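# Lift the pan off the hot plate and hold it

## Task

Grasp the pan and raise the whole of it at least three finger-widths above where it rested on the hot plate, then keep it steady in the air while still gripping it.

## Robot and tools

Robot: one 7-joint arm with a parallel two-pad gripper. The base may be tilted relative to the table. Scene frame: origin on the table top directly beneath the arm base, +z up, +y to the left when facing along +x.

Tools.

execute_actions takes "actions", a list holding one action, one wait, or nothing. An empty list sends nothing and just returns the current state with pictures. An action is {"rows": [[...]], "steps": N}, where N is 1 to 15 (default 15) and must be at least 5. Each step lasts 1/30 s. Each row drives one control step, and if there are fewer rows than steps the last row repeats. A wait is {"steps": N} with N up to 300 and no rows. It adds no command and returns once N steps have passed since the previous result; your reply time counts inside those steps. The optional "pictures": true asks for camera images. Otherwise images come back only with an empty list. A refused call sends nothing at all.

Row layout: one list of 10 numbers for the single arm. The first seven are absolute target angles in radians for arm/joint_1 to arm/joint_7, in the same form as the Joint positions line. The order is waist, shoulder, upper arm roll, elbow, forearm roll, wrist pitch, wrist roll. Their ranges are ±6.283, ±2.250, ±6.283, ±2.580, ±6.283, ±2.100 and ±6.283. The true ends may differ from these by up to 0.013 rad either way. A target more than 0.013 beyond a stated end, and also beyond that joint's last reported angle, gets the whole call refused. A target past the real end is clipped to that end, and the result then reports "joint sent to its limit". That line can refer to an earlier action that is still running. If the line is missing, that does not prove more travel is available.

The last three numbers control the gripper and are scaled from -1 to 1:
- gripper/position: +1 is fully open (50 mm gap) and about -0.65 is where the pads meet. Send -1 to grasp; the fingers then close until something stops them.
- gripper/force_limit: the pad force per finger, roughly 20 N at -1, 102 N at 0 and 185 N at +1. The actual force can end up about 17% above this.
- gripper/speed: how fast the gap changes, 20 mm/s at -1, 85 at 0 and 150 at +1.

Once the fingers have stopped, a new force or speed setting only applies after the position value changes by 0.01 or more. To reduce grip force, open first and then close again.

Motion limits. Each step, a joint's target is held within a fixed lead of its measured angle: 0.304 rad for the first four joints and 0.266 rad for the last three. If the targets would put the gripper more than 70 mm from where it is now, all of them are pulled back toward the measured angles. The joints speed up and slow down together, so after a big move the arm may still be short of the target when the result arrives. Five steps of every action are held back and run while you reply. The simulation keeps running as you think. The arm keeps heading for the last row sent until it has nearly stopped or a step is HELD.

zoom_image: {"camera": name, "region": [x0, y0, x1, y1]}. Pixel coordinates are measured from the top-left corner, and the region can be at most 504x504. The cameras are cam_head_left, cam_head_right, cam_high, cam_low and cam_wrist, all 896x504. It magnifies that camera's most recent image.

This cannot be undone. The result tells you whether the goal was met and gives the next task. Replying without any tool call ends everything.

Reading results:
- Joint positions and Joint velocities list the joints in column order, in rad and rad/s.
- object_status: 0 means the fingers are moving. 1 means they were blocked while opening. 2 means they were blocked while closing, i.e. something is held. 3 means they reached the requested position or the pads met: nothing is held, or the object is very thin, or it is slightly wider than the requested opening. Any new position value resets the status to 0 for a moment.
- position_measured is in counts. The opening in mm is about (250 - position_measured) x 0.202.
- HELD marks steps on which your row was not sent, in whole or in part.
- "joint command not followed" means the clearance check changed or blocked targets. Mounting blocks and posts count as part of the arm.

Gripping tips. Close with position -1, keep sending -1, and confirm object_status is 2. If the grip weakens a lot or the object slips out, the fingers close again on their own. The exception is force_limit -1: there status 2 can remain even after the object is lost. On a fixed object gripped off-center, the grip fades over time, quickly at force -1. Turning only joint 7 moves the point between the pads around a 25 mm-radius circle.

Things to avoid:
- Anything leaving the table causes failure.
- Dropping, slipping, slamming, hard hits and very hard pushes lower the result.
- If contact torque reaches a joint's load limit, the arm halts for 10 s and the rest of the call is dropped. The limits are 47.5 N m for the first four joints and 29.9 N m for the last three, and a held load's weight counts toward them.
- Holding a load heats the motors. A MOTOR HOT warning appears at 60 °C. At 75 °C an OVER-TEMPERATURE FAULT makes the arm sag, so don't hold longer than needed.
- Brief external tugs may hit held or loose objects.
- Smooth, quick, low-effort motion is preferred.

Each tool is called as name(argument=value, ...) on one line, values as JSON.

## Session

execute_actions(actions=[])

Scene clock: 0.00 s of 4600.00 s.
position_measured=3 object_status=3
Joint positions: [ 1.291  0.633 -0.316  1.59   0.181  1.073  2.494]
Joint velocities: [ 0.    -0.    -0.    -0.001  0.001 -0.    -0.001]
Motor temperatures (°C, as the motors report them): [34 30 32 36 33 39 33]

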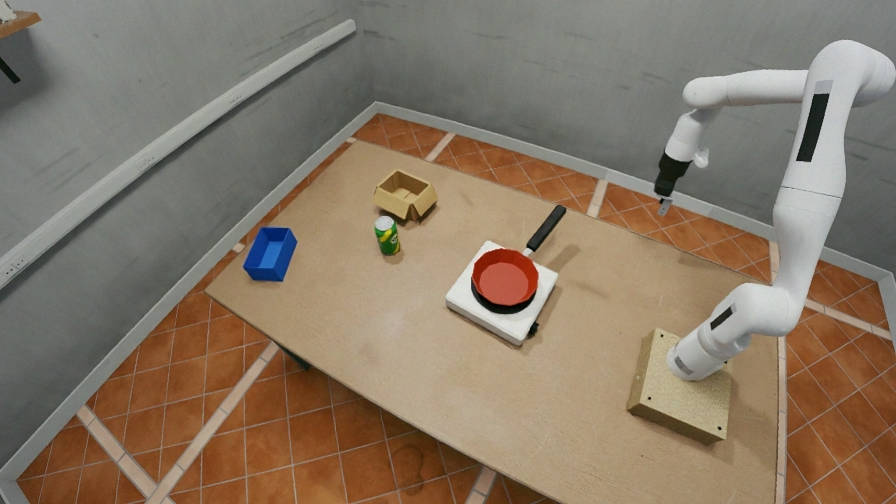

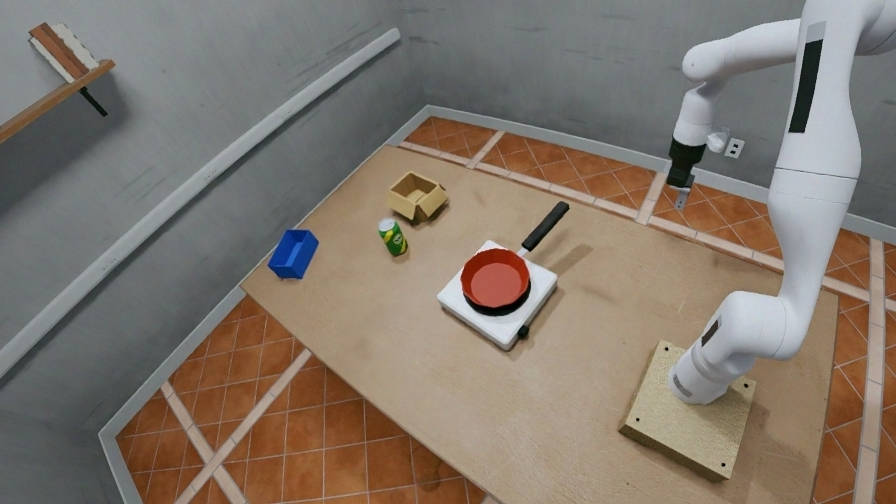

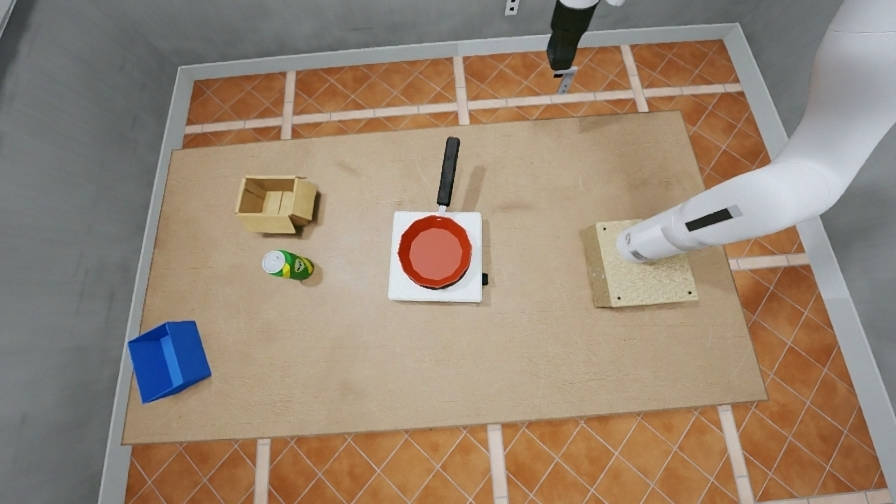

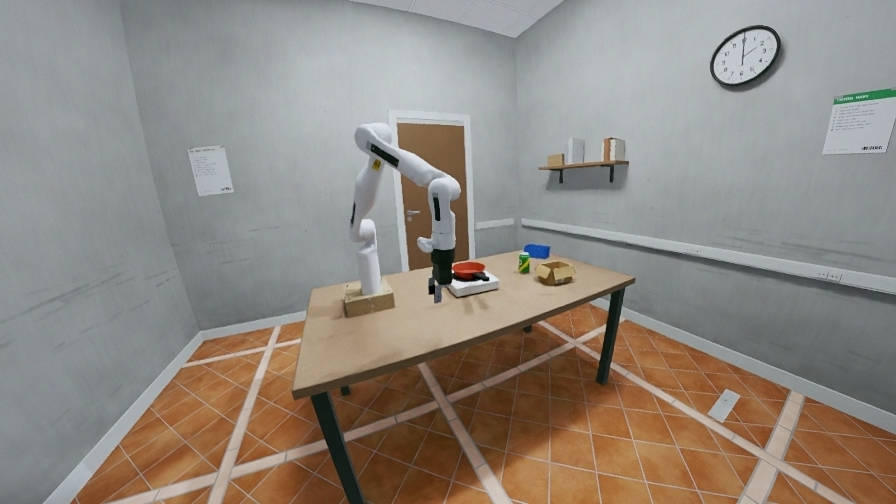

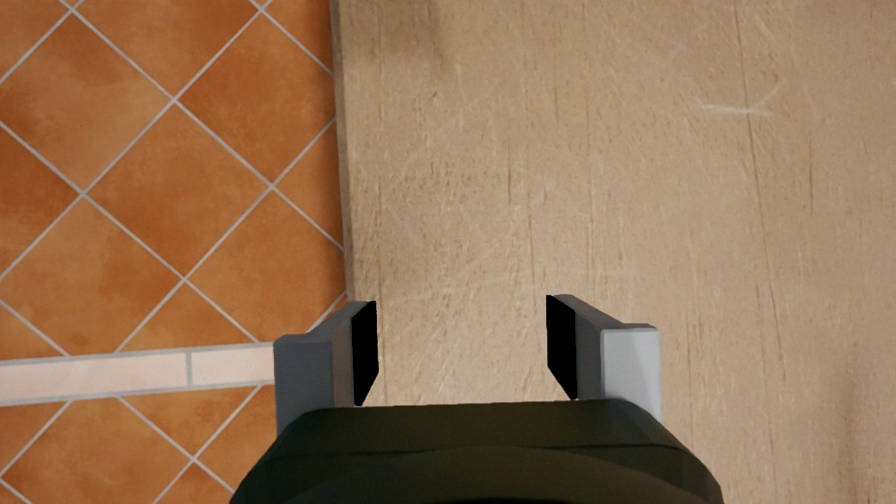

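execute_actions(actions=[{"rows":[[0.41,1.055,0,0.571,0,1.516,3.36,1,0,0]]}])

execute_actions(actions=[{"steps":60}], pictures=true)

Scene clock: 0.93 s of 4600.00 s.
position_measured=3 object_status=3
Joint positions: [ 1.054  0.865 -0.113  1.359  0.065  1.273  2.694]
Joint velocities: [-1.07   0.912  0.684 -1.088 -0.377  0.973  0.973]
Motor temperatures (°C, as the motors report them): [34 30 32 36 33 39 33]
Steps of this call (steps 1 to 18: nothing new was sent; steps 19 to 28: the first 10 steps of this action). Readings (joint positions | what the end effector reports):
19: [1.289 0.634 -0.315 1.589 0.181 1.074 2.494] | position_measured=3 object_status=3
20: [1.282 0.641 -0.310 1.583 0.178 1.078 2.499] | position_measured=3 object_status=3
22: [1.251 0.671 -0.283 1.555 0.162 1.102 2.522] | position_measured=3 object_status=3
26: [1.127 0.795 -0.167 1.433 0.096 1.207 2.627] | position_measured=3 object_status=3
28: the state above

Scene clock: 2.93 s of 4600.00 s.
position_measured=3 object_status=3
Joint positions: [0.41  1.055 0.    0.571 0.    1.516 3.36 ]
Joint velocities: [-0.001 -0.001  0.    -0.001 -0.     0.    -0.   ]
Motor temperatures (°C, as the motors report them): [34 30 32 36 33 39 33]
Kept back: nothing.
Steps of this call (steps 1 to 5: the last 5 steps of your previous action; steps 6 to 60: the robot went on to your last target). Readings (joint positions | what the end effector reports):
1: [1.018 0.893 -0.092 1.323 0.054 1.305 2.726] | position_measured=3 object_status=3
2: [0.985 0.917 -0.076 1.289 0.045 1.334 2.757] | position_measured=3 object_status=3
4: [0.922 0.954 -0.054 1.225 0.032 1.379 2.813] | position_measured=3 object_status=3
8: [0.815 0.990 -0.033 1.115 0.020 1.430 2.910] | position_measured=3 object_status=3
60: the state above
The arm was judged still, so your last target was given up. Only a new action makes it travel on or press farther. Fingers that are still opening or closing keep moving.

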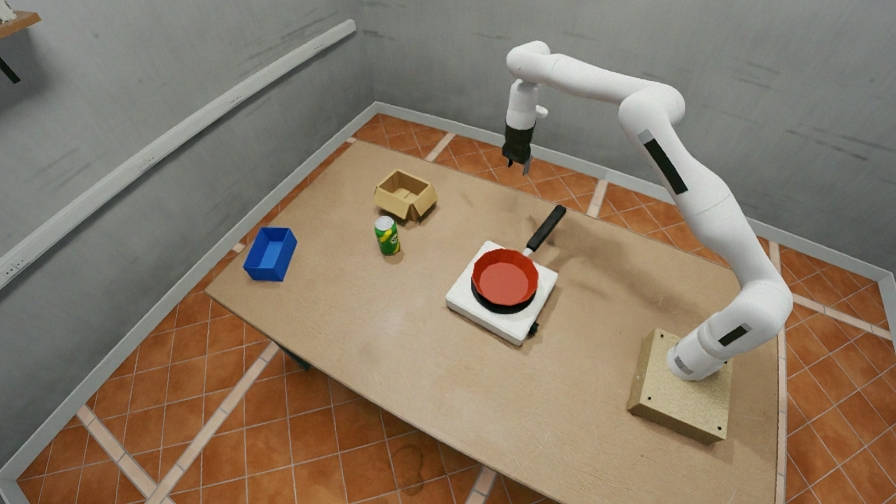

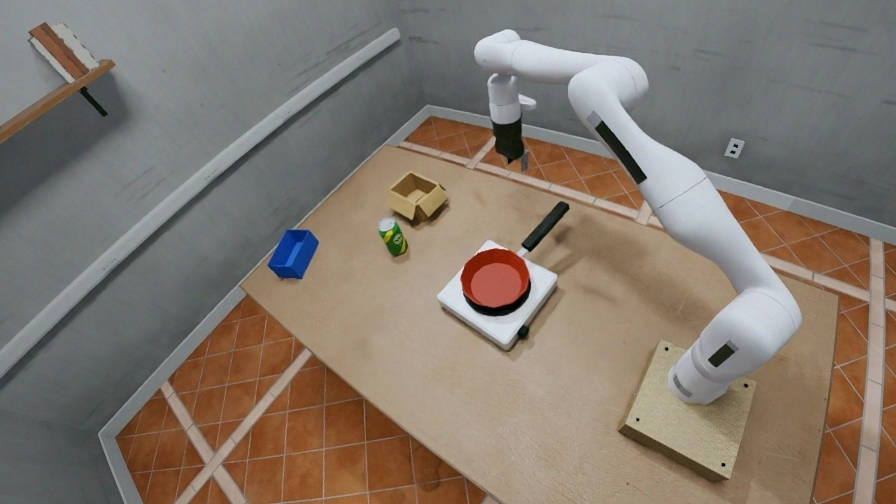

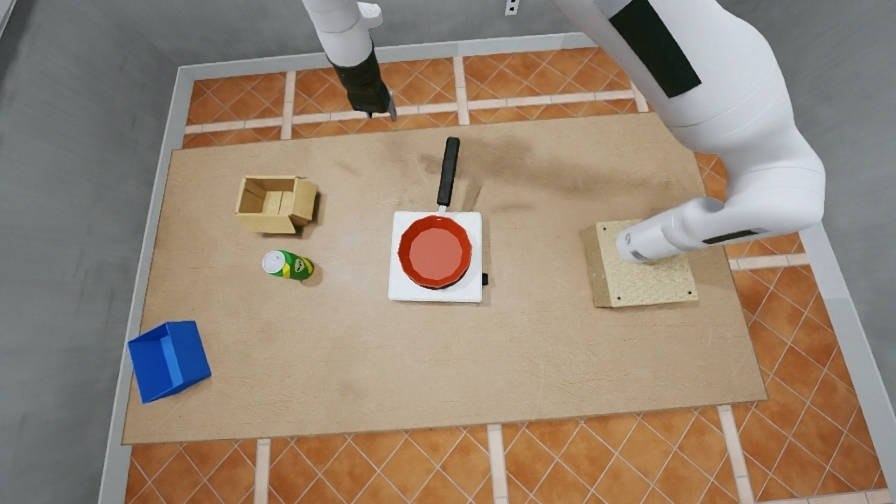

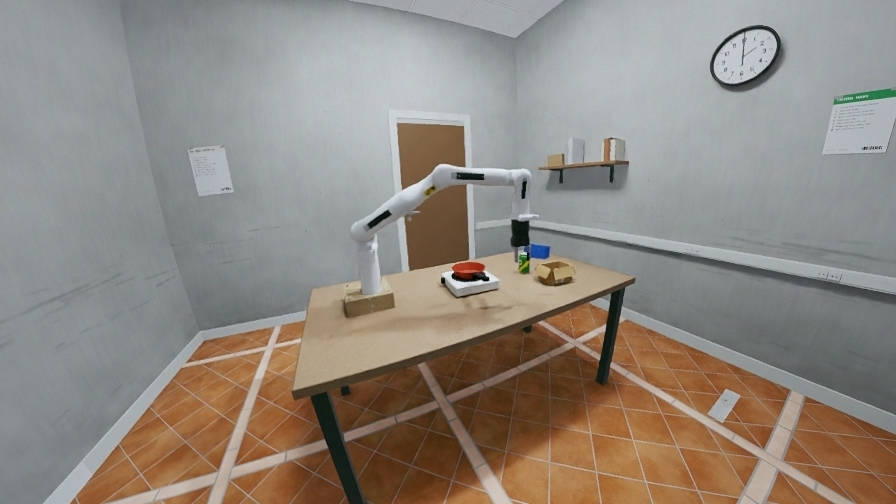

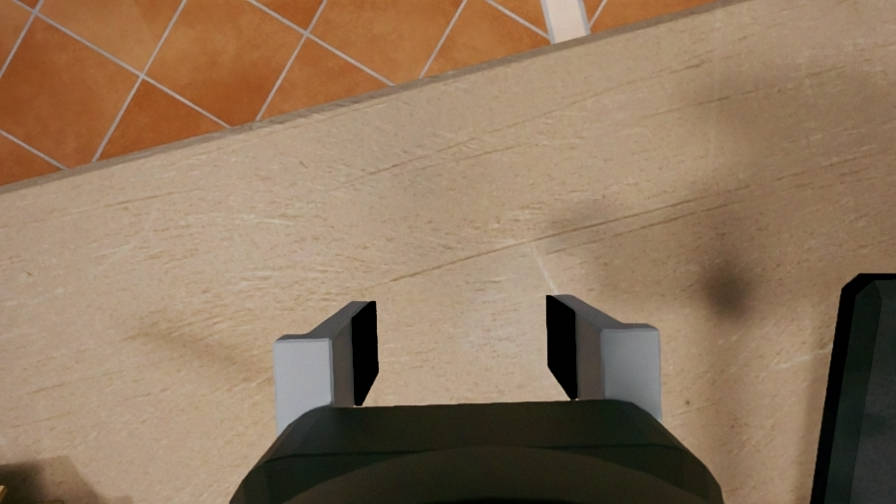

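execute_actions(actions=[{"rows":[[0.38,0.733,0,1.497,0,0.911,3.36,1,0,0]]}])

execute_actions(actions=[{"steps":50}], pictures=true)

Scene clock: 3.43 s of 4600.00 s.
position_measured=3 object_status=3
Joint positions: [ 0.39   0.843 -0.     0.815 -0.     1.303  3.36 ]
Joint velocities: [-0.065 -0.726 -0.002  1.33   0.001 -1.197 -0.   ]
Motor temperatures (°C, as the motors report them): [34 30 32 36 33 39 33]
Steps of this call (steps 1 to 5: nothing new was sent; steps 6 to 15: the first 10 steps of this action). Readings (joint positions | what the end effector reports):
6: [0.410 1.054 0.000 0.572 0.000 1.515 3.360] | position_measured=3 object_status=3
7: [0.409 1.048 0.000 0.579 0.000 1.511 3.360] | position_measured=3 object_status=3
9: [0.407 1.019 0.000 0.608 0.000 1.487 3.360] | position_measured=3 object_status=3
13: [0.395 0.901 0.000 0.729 0.000 1.381 3.360] | position_measured=3 object_status=3
15: the state above

Scene clock: 5.10 s of 4600.00 s.
position_measured=3 object_status=3
Joint positions: [0.38  0.733 0.    1.497 0.    0.911 3.36 ]
Joint velocities: [ 0.     0.    -0.    -0.    -0.    -0.    -0.001]
Motor temperatures (°C, as the motors report them): [34 30 32 36 33 39 33]
Kept back: nothing.
Steps of this call (steps 1 to 5: the last 5 steps of your previous action; steps 6 to 45: the robot went on to your last target; steps 46 to 50: nothing new was sent). Readings (joint positions | what the end effector reports):
1: [0.388 0.821 -0.000 0.860 -0.000 1.263 3.360] | position_measured=3 object_status=3
2: [0.387 0.803 -0.000 0.905 -0.000 1.222 3.360] | position_measured=3 object_status=3
4: [0.384 0.777 -0.000 0.997 -0.000 1.141 3.360] | position_measured=3 object_status=3
8: [0.382 0.753 -0.000 1.162 -0.000 1.010 3.360] | position_measured=3 object_status=3
50: the state above
The arm was judged still, so your last target was given up. Only a new action makes it travel on or press farther. Fingers that are still opening or closing keep moving.

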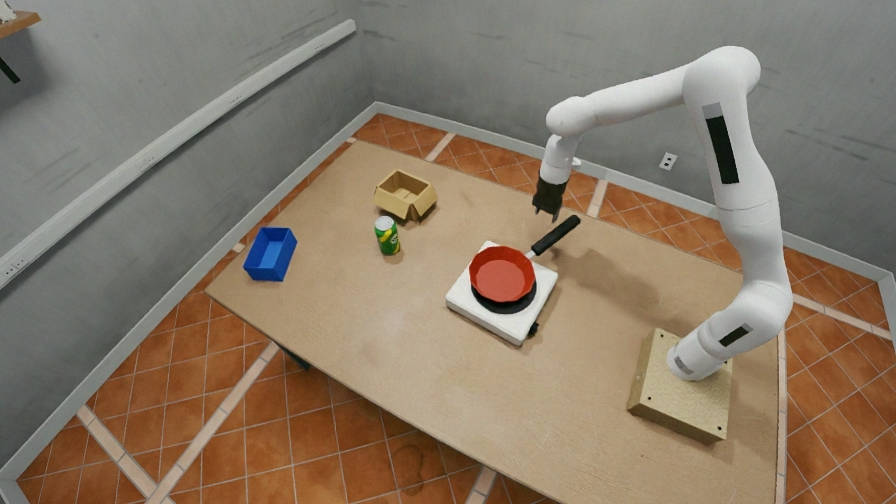

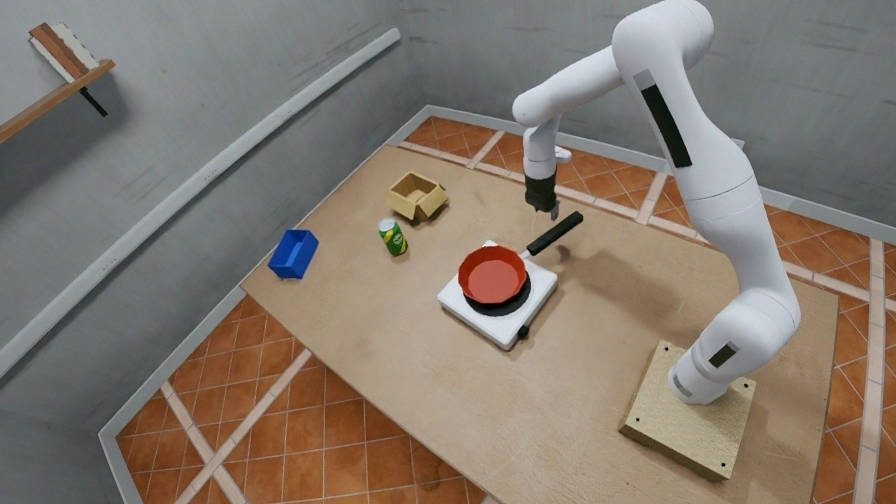

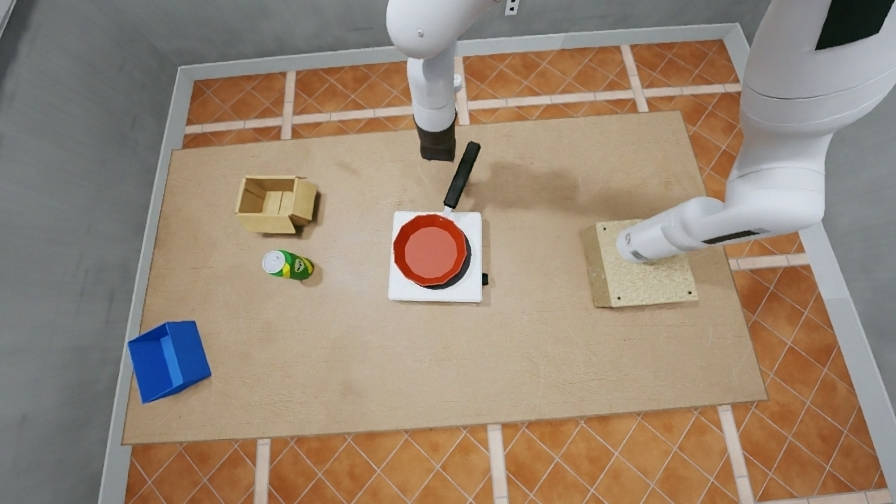

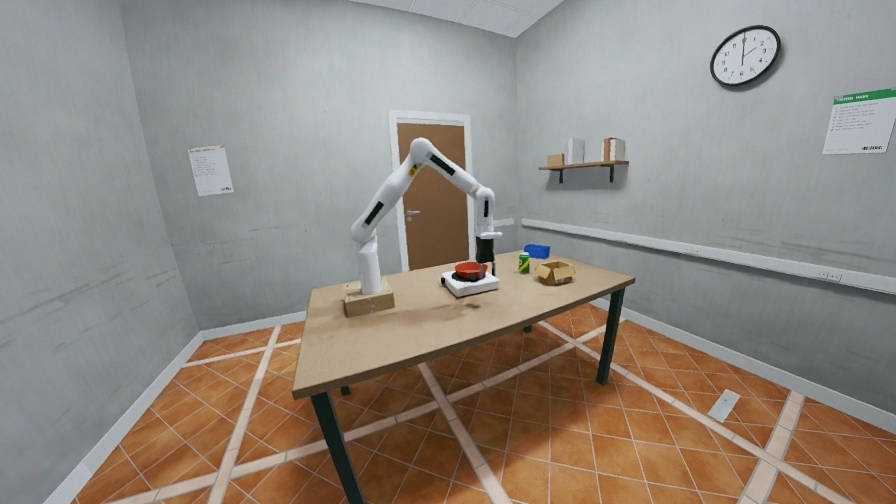

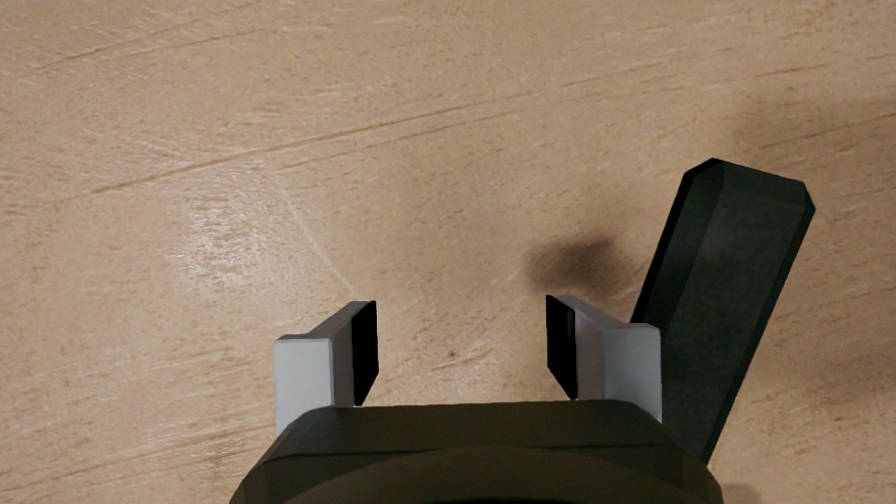

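execute_actions(actions=[{"rows":[[0.38,0.654,0,1.429,0,1.059,3.3,1,0,0]]}])

execute_actions(actions=[{"rows":[[0.361,0.555,0,1.617,0,0.970,3.06,1,0,0]]}])

execute_actions(actions=[{"steps":25}], pictures=true)

Scene clock: 5.70 s of 4600.00 s.
position_measured=3 object_status=3
Joint positions: [0.38  0.656 0.    1.429 0.    1.059 3.3  ]
Joint velocities: [-0.    -0.009 -0.002 -0.001 -0.001  0.011 -0.003]
Motor temperatures (°C, as the motors report them): [34 30 32 36 33 39 33]
Steps of this call (steps 1 to 8: nothing new was sent; steps 9 to 18: the first 10 steps of this action). Readings (joint positions | what the end effector reports):
9: [0.380 0.732 -0.000 1.496 -0.000 0.913 3.359] | position_measured=3 object_status=3
10: [0.380 0.726 -0.000 1.492 -0.000 0.922 3.356] | position_measured=3 object_status=3
12: [0.380 0.699 -0.000 1.470 -0.000 0.972 3.336] | position_measured=3 object_status=3
16: [0.380 0.656 0.000 1.430 0.000 1.056 3.301] | position_measured=3 object_status=3
18: the state above

Scene clock: 6.20 s of 4600.00 s.
position_measured=3 object_status=3
Joint positions: [ 0.363  0.564 -0.     1.601 -0.     0.977  3.079]
Joint velocities: [-0.029 -0.149 -0.002  0.36  -0.001 -0.156 -0.472]
Motor temperatures (°C, as the motors report them): [34 30 32 36 33 39 33]
Steps of this call (steps 1 to 5: the last 5 steps of your previous action; steps 6 to 15: the first 10 steps of this action). Readings (joint positions | what the end effector reports):
6: [0.380 0.653 0.000 1.430 0.000 1.058 3.299] | position_measured=3 object_status=3
7: [0.379 0.650 0.000 1.436 0.000 1.054 3.293] | position_measured=3 object_status=3
9: [0.376 0.633 0.000 1.463 0.000 1.040 3.259] | position_measured=3 object_status=3
13: [0.366 0.579 -0.000 1.566 -0.000 0.992 3.125] | position_measured=3 object_status=3
15: the state above

Scene clock: 7.03 s of 4600.00 s.
position_measured=3 object_status=3
Joint positions: [ 0.361  0.555 -0.     1.617  0.     0.97   3.06 ]
Joint velocities: [ 0.  0.  0. -0.  0.  0.  0.]
Motor temperatures (°C, as the motors report them): [34 30 32 36 33 39 33]
Kept back: nothing.
Steps of this call (steps 1 to 5: the last 5 steps of your previous action; steps 6 to 25: the robot went on to your last target). Readings (joint positions | what the end effector reports):
1: [0.362 0.561 -0.000 1.610 -0.000 0.973 3.067] | position_measured=3 object_status=3
2: [0.362 0.559 -0.000 1.614 -0.000 0.972 3.062] | position_measured=3 object_status=3
4: [0.362 0.558 -0.000 1.616 -0.000 0.970 3.060] | position_measured=3 object_status=3
8: [0.361 0.556 -0.000 1.617 -0.000 0.970 3.060] | position_measured=3 object_status=3
25: the state above

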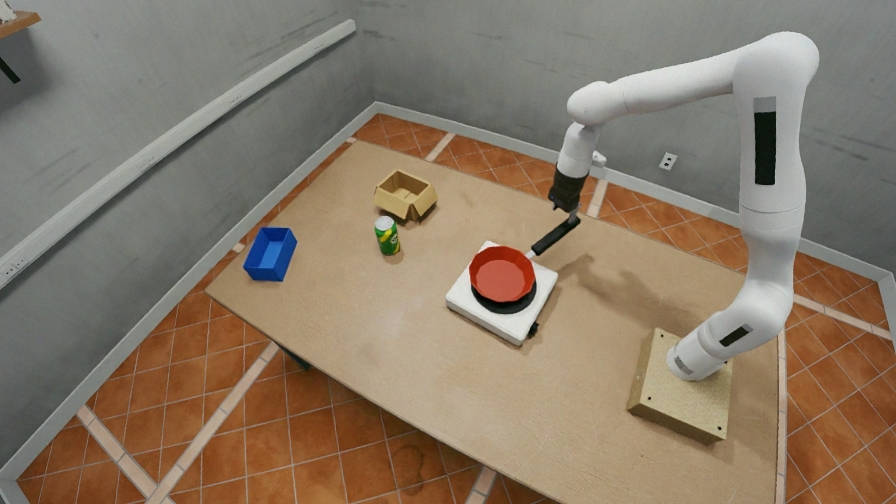

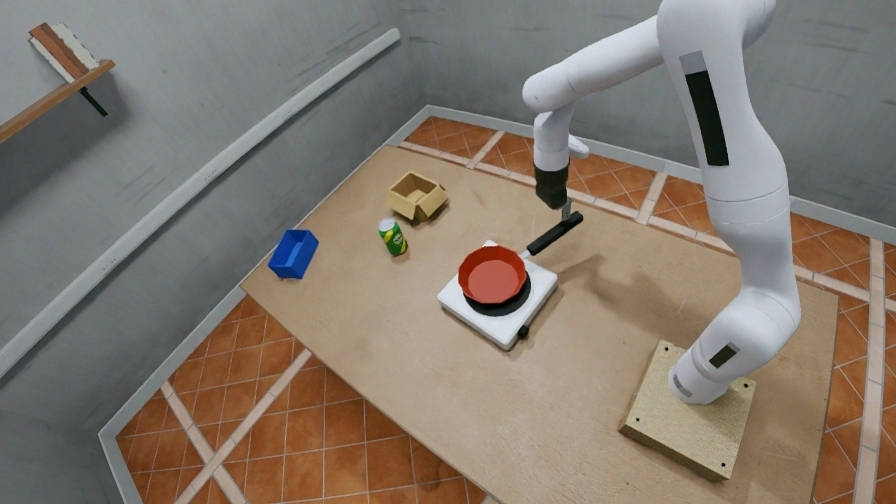

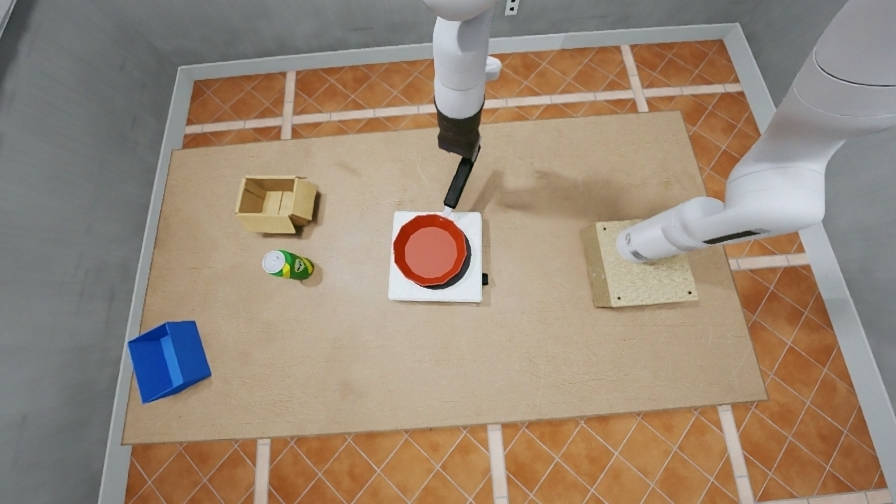

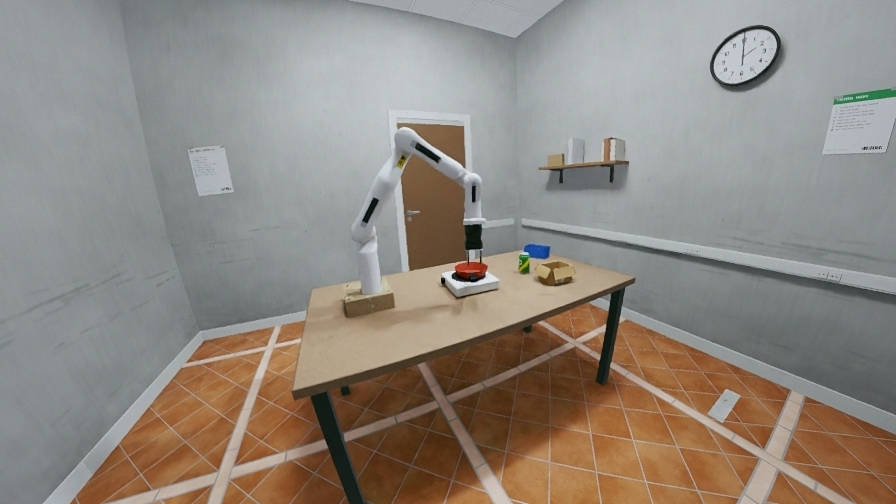

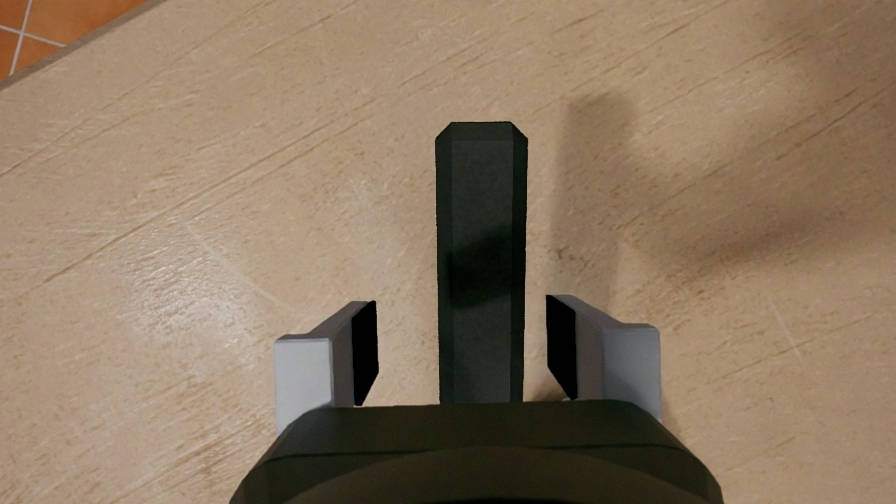

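execute_actions(actions=[{"rows":[[0.361,0.670,0,1.720,0,0.751,3.06,1,0,0]]}])

execute_actions(actions=[{"steps":20}], pictures=true)

Scene clock: 7.67 s of 4600.00 s.
position_measured=3 object_status=3
Joint positions: [ 0.361  0.667 -0.     1.719 -0.     0.753  3.06 ]
Joint velocities: [-0.     0.017  0.001  0.027  0.001 -0.067 -0.   ]
Motor temperatures (°C, as the motors report them): [34 30 32 36 33 39 33]
Steps of this call (steps 1 to 9: the robot went on to your last target; steps 10 to 19: the first 10 steps of this action). Readings (joint positions | what the end effector reports):
10: [0.361 0.556 0.000 1.618 0.000 0.968 3.060] | position_measured=3 object_status=3
11: [0.361 0.562 0.000 1.622 0.000 0.959 3.060] | position_measured=3 object_status=3
13: [0.361 0.590 0.000 1.646 0.000 0.908 3.060] | position_measured=3 object_status=3
17: [0.361 0.659 -0.000 1.710 -0.000 0.772 3.060] | position_measured=3 object_status=3
19: the state above

Scene clock: 8.33 s of 4600.00 s.
position_measured=3 object_status=3
Joint positions: [0.361 0.67  0.    1.72  0.    0.751 3.06 ]
Joint velocities: [-0.    -0.001 -0.     0.001  0.    -0.    -0.   ]
Motor temperatures (°C, as the motors report them): [34 30 32 36 33 39 33]
Kept back: nothing.
Steps of this call (steps 1 to 5: the last 5 steps of your previous action; steps 6 to 15: the robot went on to your last target; steps 16 to 20: nothing new was sent). Readings (joint positions | what the end effector reports):
1: [0.361 0.667 -0.000 1.719 -0.000 0.752 3.060] | position_measured=3 object_status=3
2: [0.361 0.668 -0.000 1.720 -0.000 0.751 3.060] | position_measured=3 object_status=3
4: [0.361 0.669 0.000 1.720 0.000 0.751 3.060] | position_measured=3 object_status=3
8: [0.361 0.670 0.000 1.720 -0.000 0.751 3.060] | position_measured=3 object_status=3
20: the state above
The arm was judged still, so your last target was given up. Only a new action makes it travel on or press farther. Fingers that are still opening or closing keep moving.

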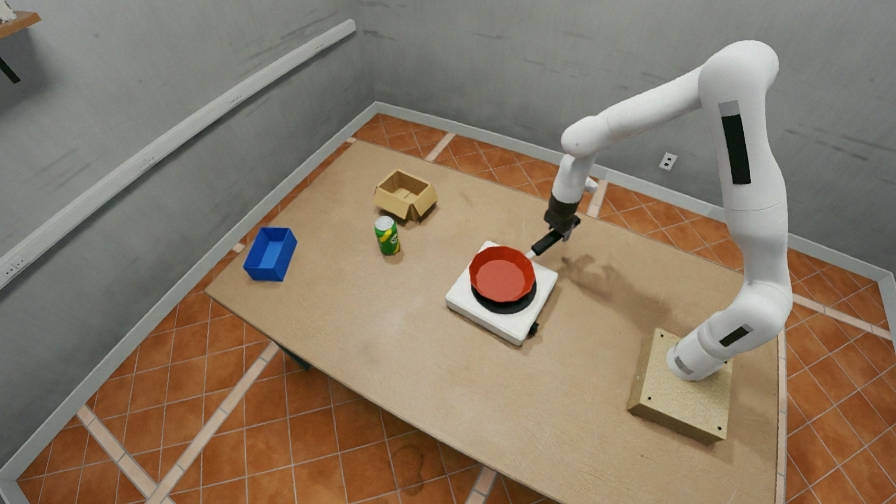

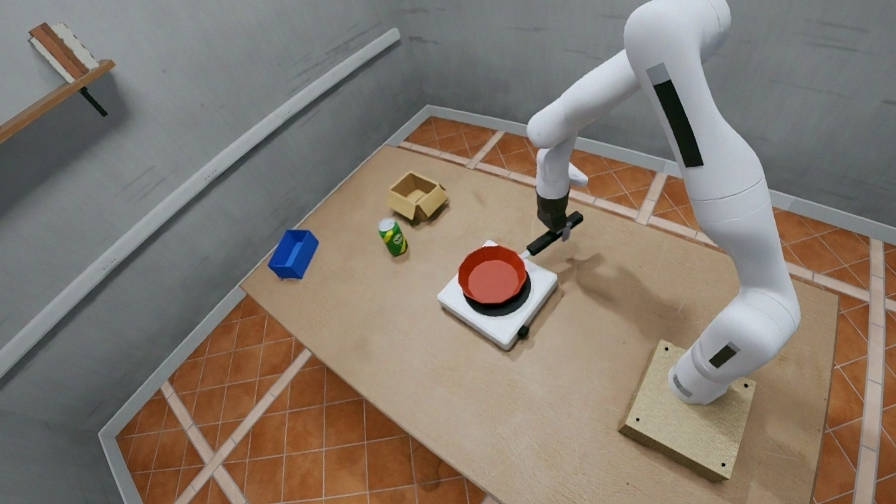

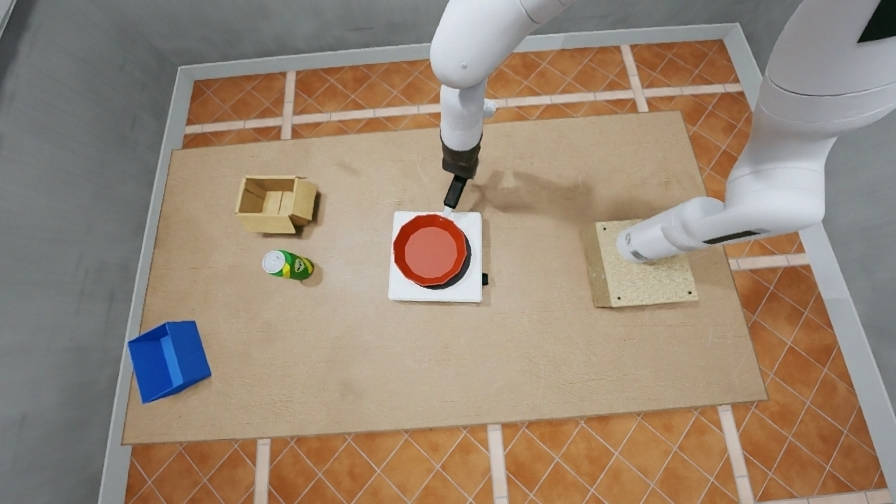

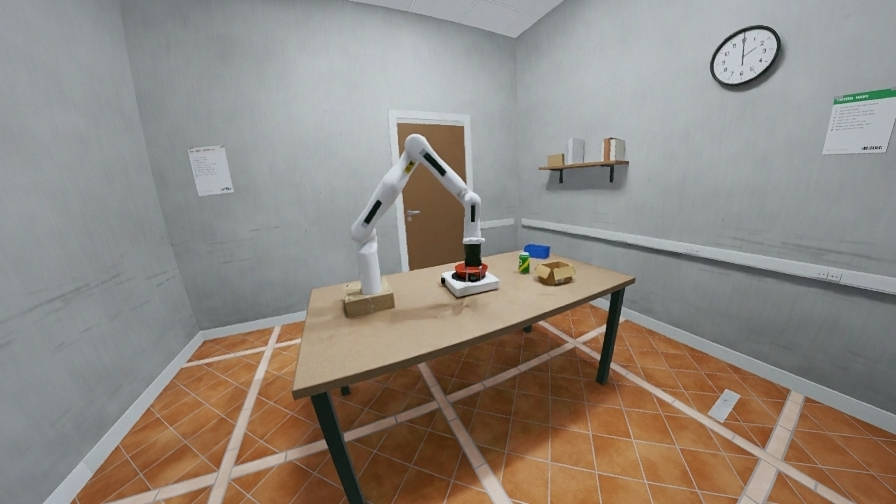

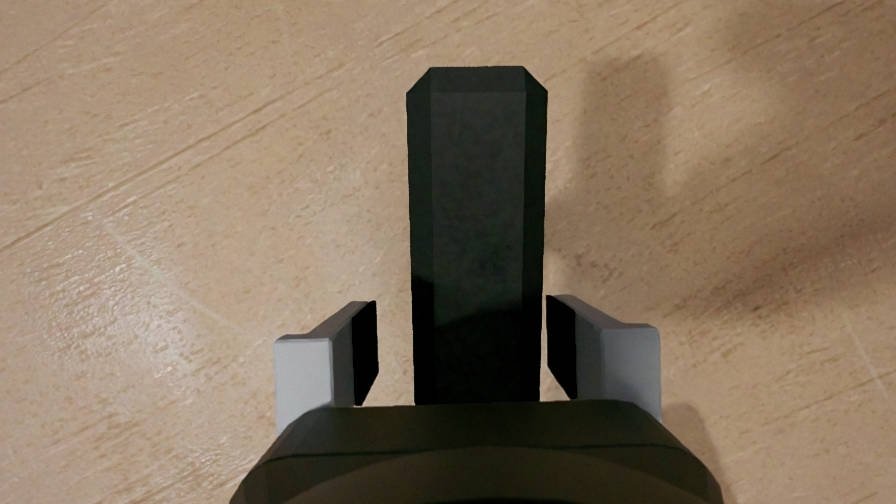

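execute_actions(actions=[{"rows":[[0.277,0.688,0,1.727,0,0.726,2.976,1,0,0]]}])

execute_actions(actions=[{"steps":15}], pictures=true)

Scene clock: 8.93 s of 4600.00 s.
position_measured=3 object_status=3
Joint positions: [ 0.28   0.687 -0.001  1.727 -0.     0.726  2.976]
Joint velocities: [-0.022  0.004  0.039  0.001  0.011 -0.001 -0.006]
Motor temperatures (°C, as the motors report them): [34 30 32 36 33 39 33]
Steps of this call (steps 1 to 8: nothing new was sent; steps 9 to 18: the first 10 steps of this action). Readings (joint positions | what the end effector reports):
9: [0.359 0.670 0.000 1.720 0.000 0.751 3.059] | position_measured=3 object_status=3
10: [0.353 0.672 0.002 1.720 0.001 0.749 3.054] | position_measured=3 object_status=3
12: [0.323 0.678 0.004 1.723 0.001 0.741 3.028] | position_measured=3 object_status=3
16: [0.282 0.687 -0.003 1.727 -0.001 0.726 2.978] | position_measured=3 object_status=3
18: the state above

Scene clock: 9.43 s of 4600.00 s.
position_measured=3 object_status=3
Joint positions: [ 0.277  0.688 -0.     1.727 -0.     0.726  2.976]
Joint velocities: [-0.    -0.    -0.    -0.001  0.001  0.     0.   ]
Motor temperatures (°C, as the motors report them): [34 30 32 36 33 39 33]
Kept back: nothing.
Steps of this call (steps 1 to 5: the last 5 steps of your previous action; steps 6 to 15: the robot went on to your last target). Readings (joint positions | what the end effector reports):
1: [0.280 0.688 -0.000 1.727 -0.000 0.726 2.976] | position_measured=3 object_status=3
2: [0.279 0.688 -0.000 1.727 0.000 0.726 2.976] | position_measured=3 object_status=3
4: [0.278 0.688 0.000 1.727 0.000 0.726 2.976] | position_measured=3 object_status=3
8: [0.277 0.688 -0.000 1.727 -0.000 0.726 2.976] | position_measured=3 object_status=3
15: the state above
The arm was judged still, so your last target was given up. Only a new action makes it travel on or press farther. Fingers that are still opening or closing keep moving.

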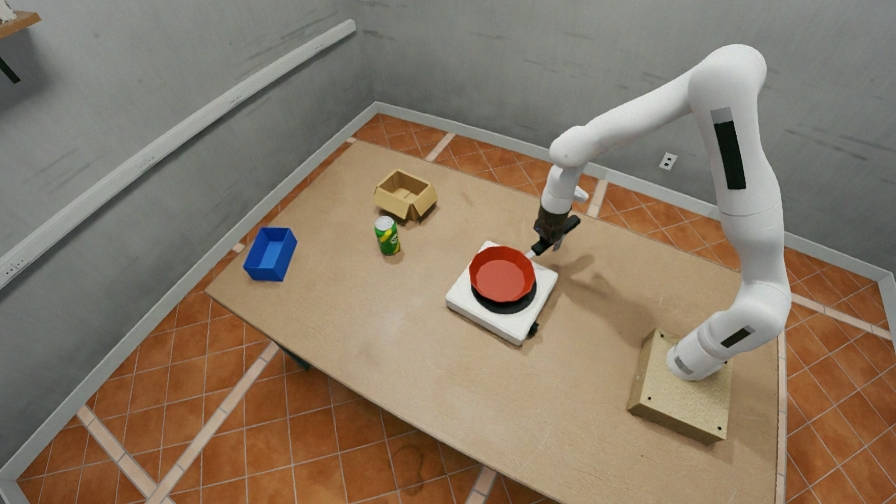

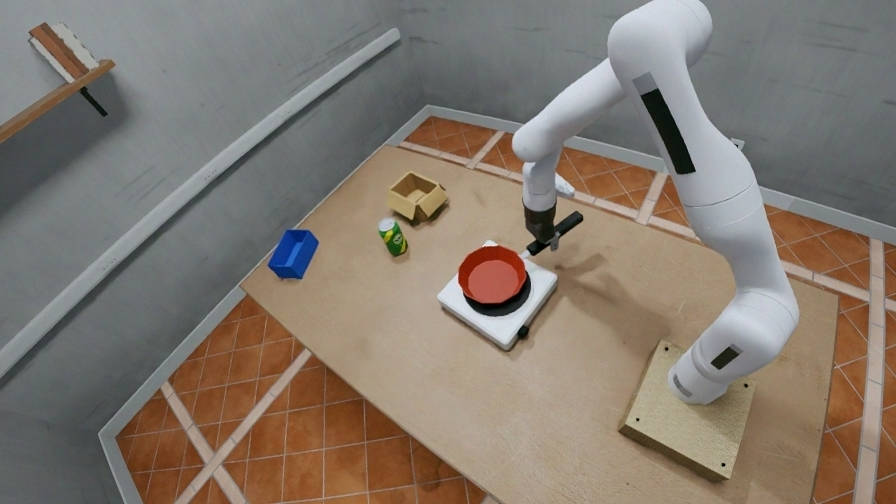

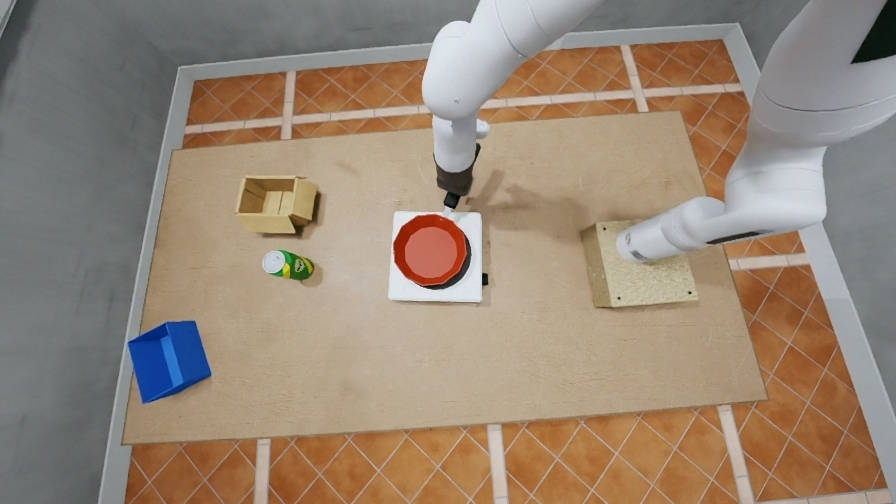

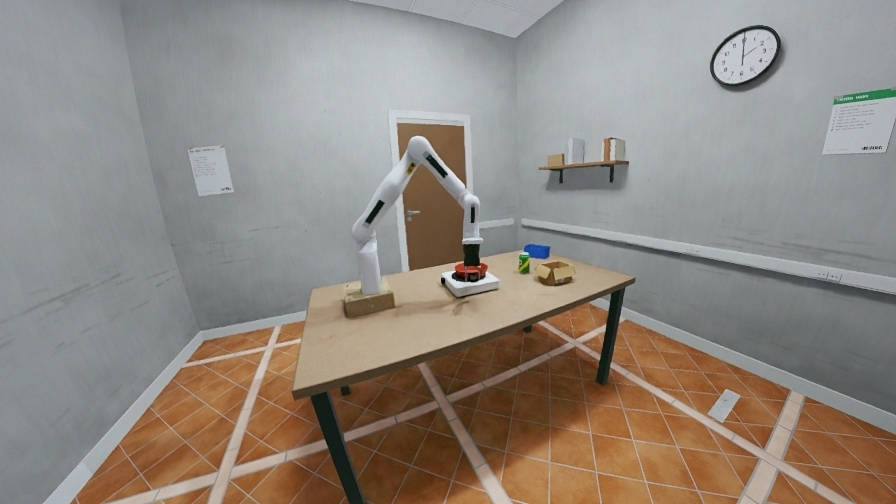

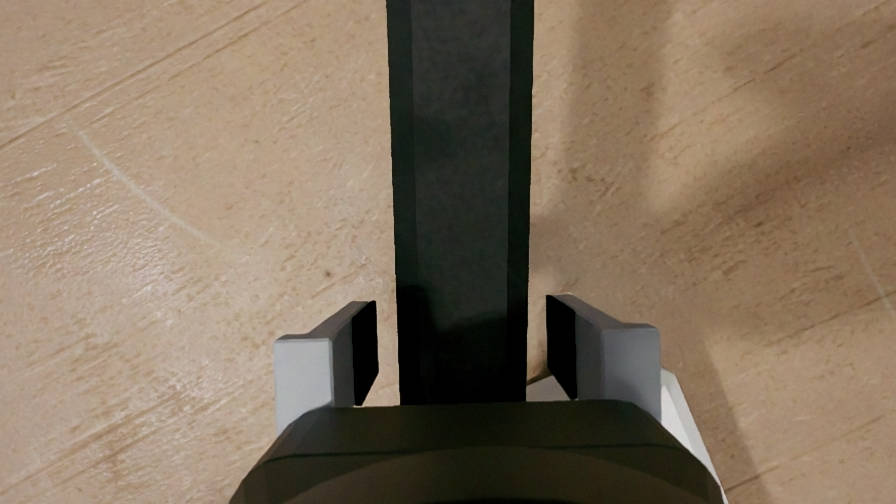

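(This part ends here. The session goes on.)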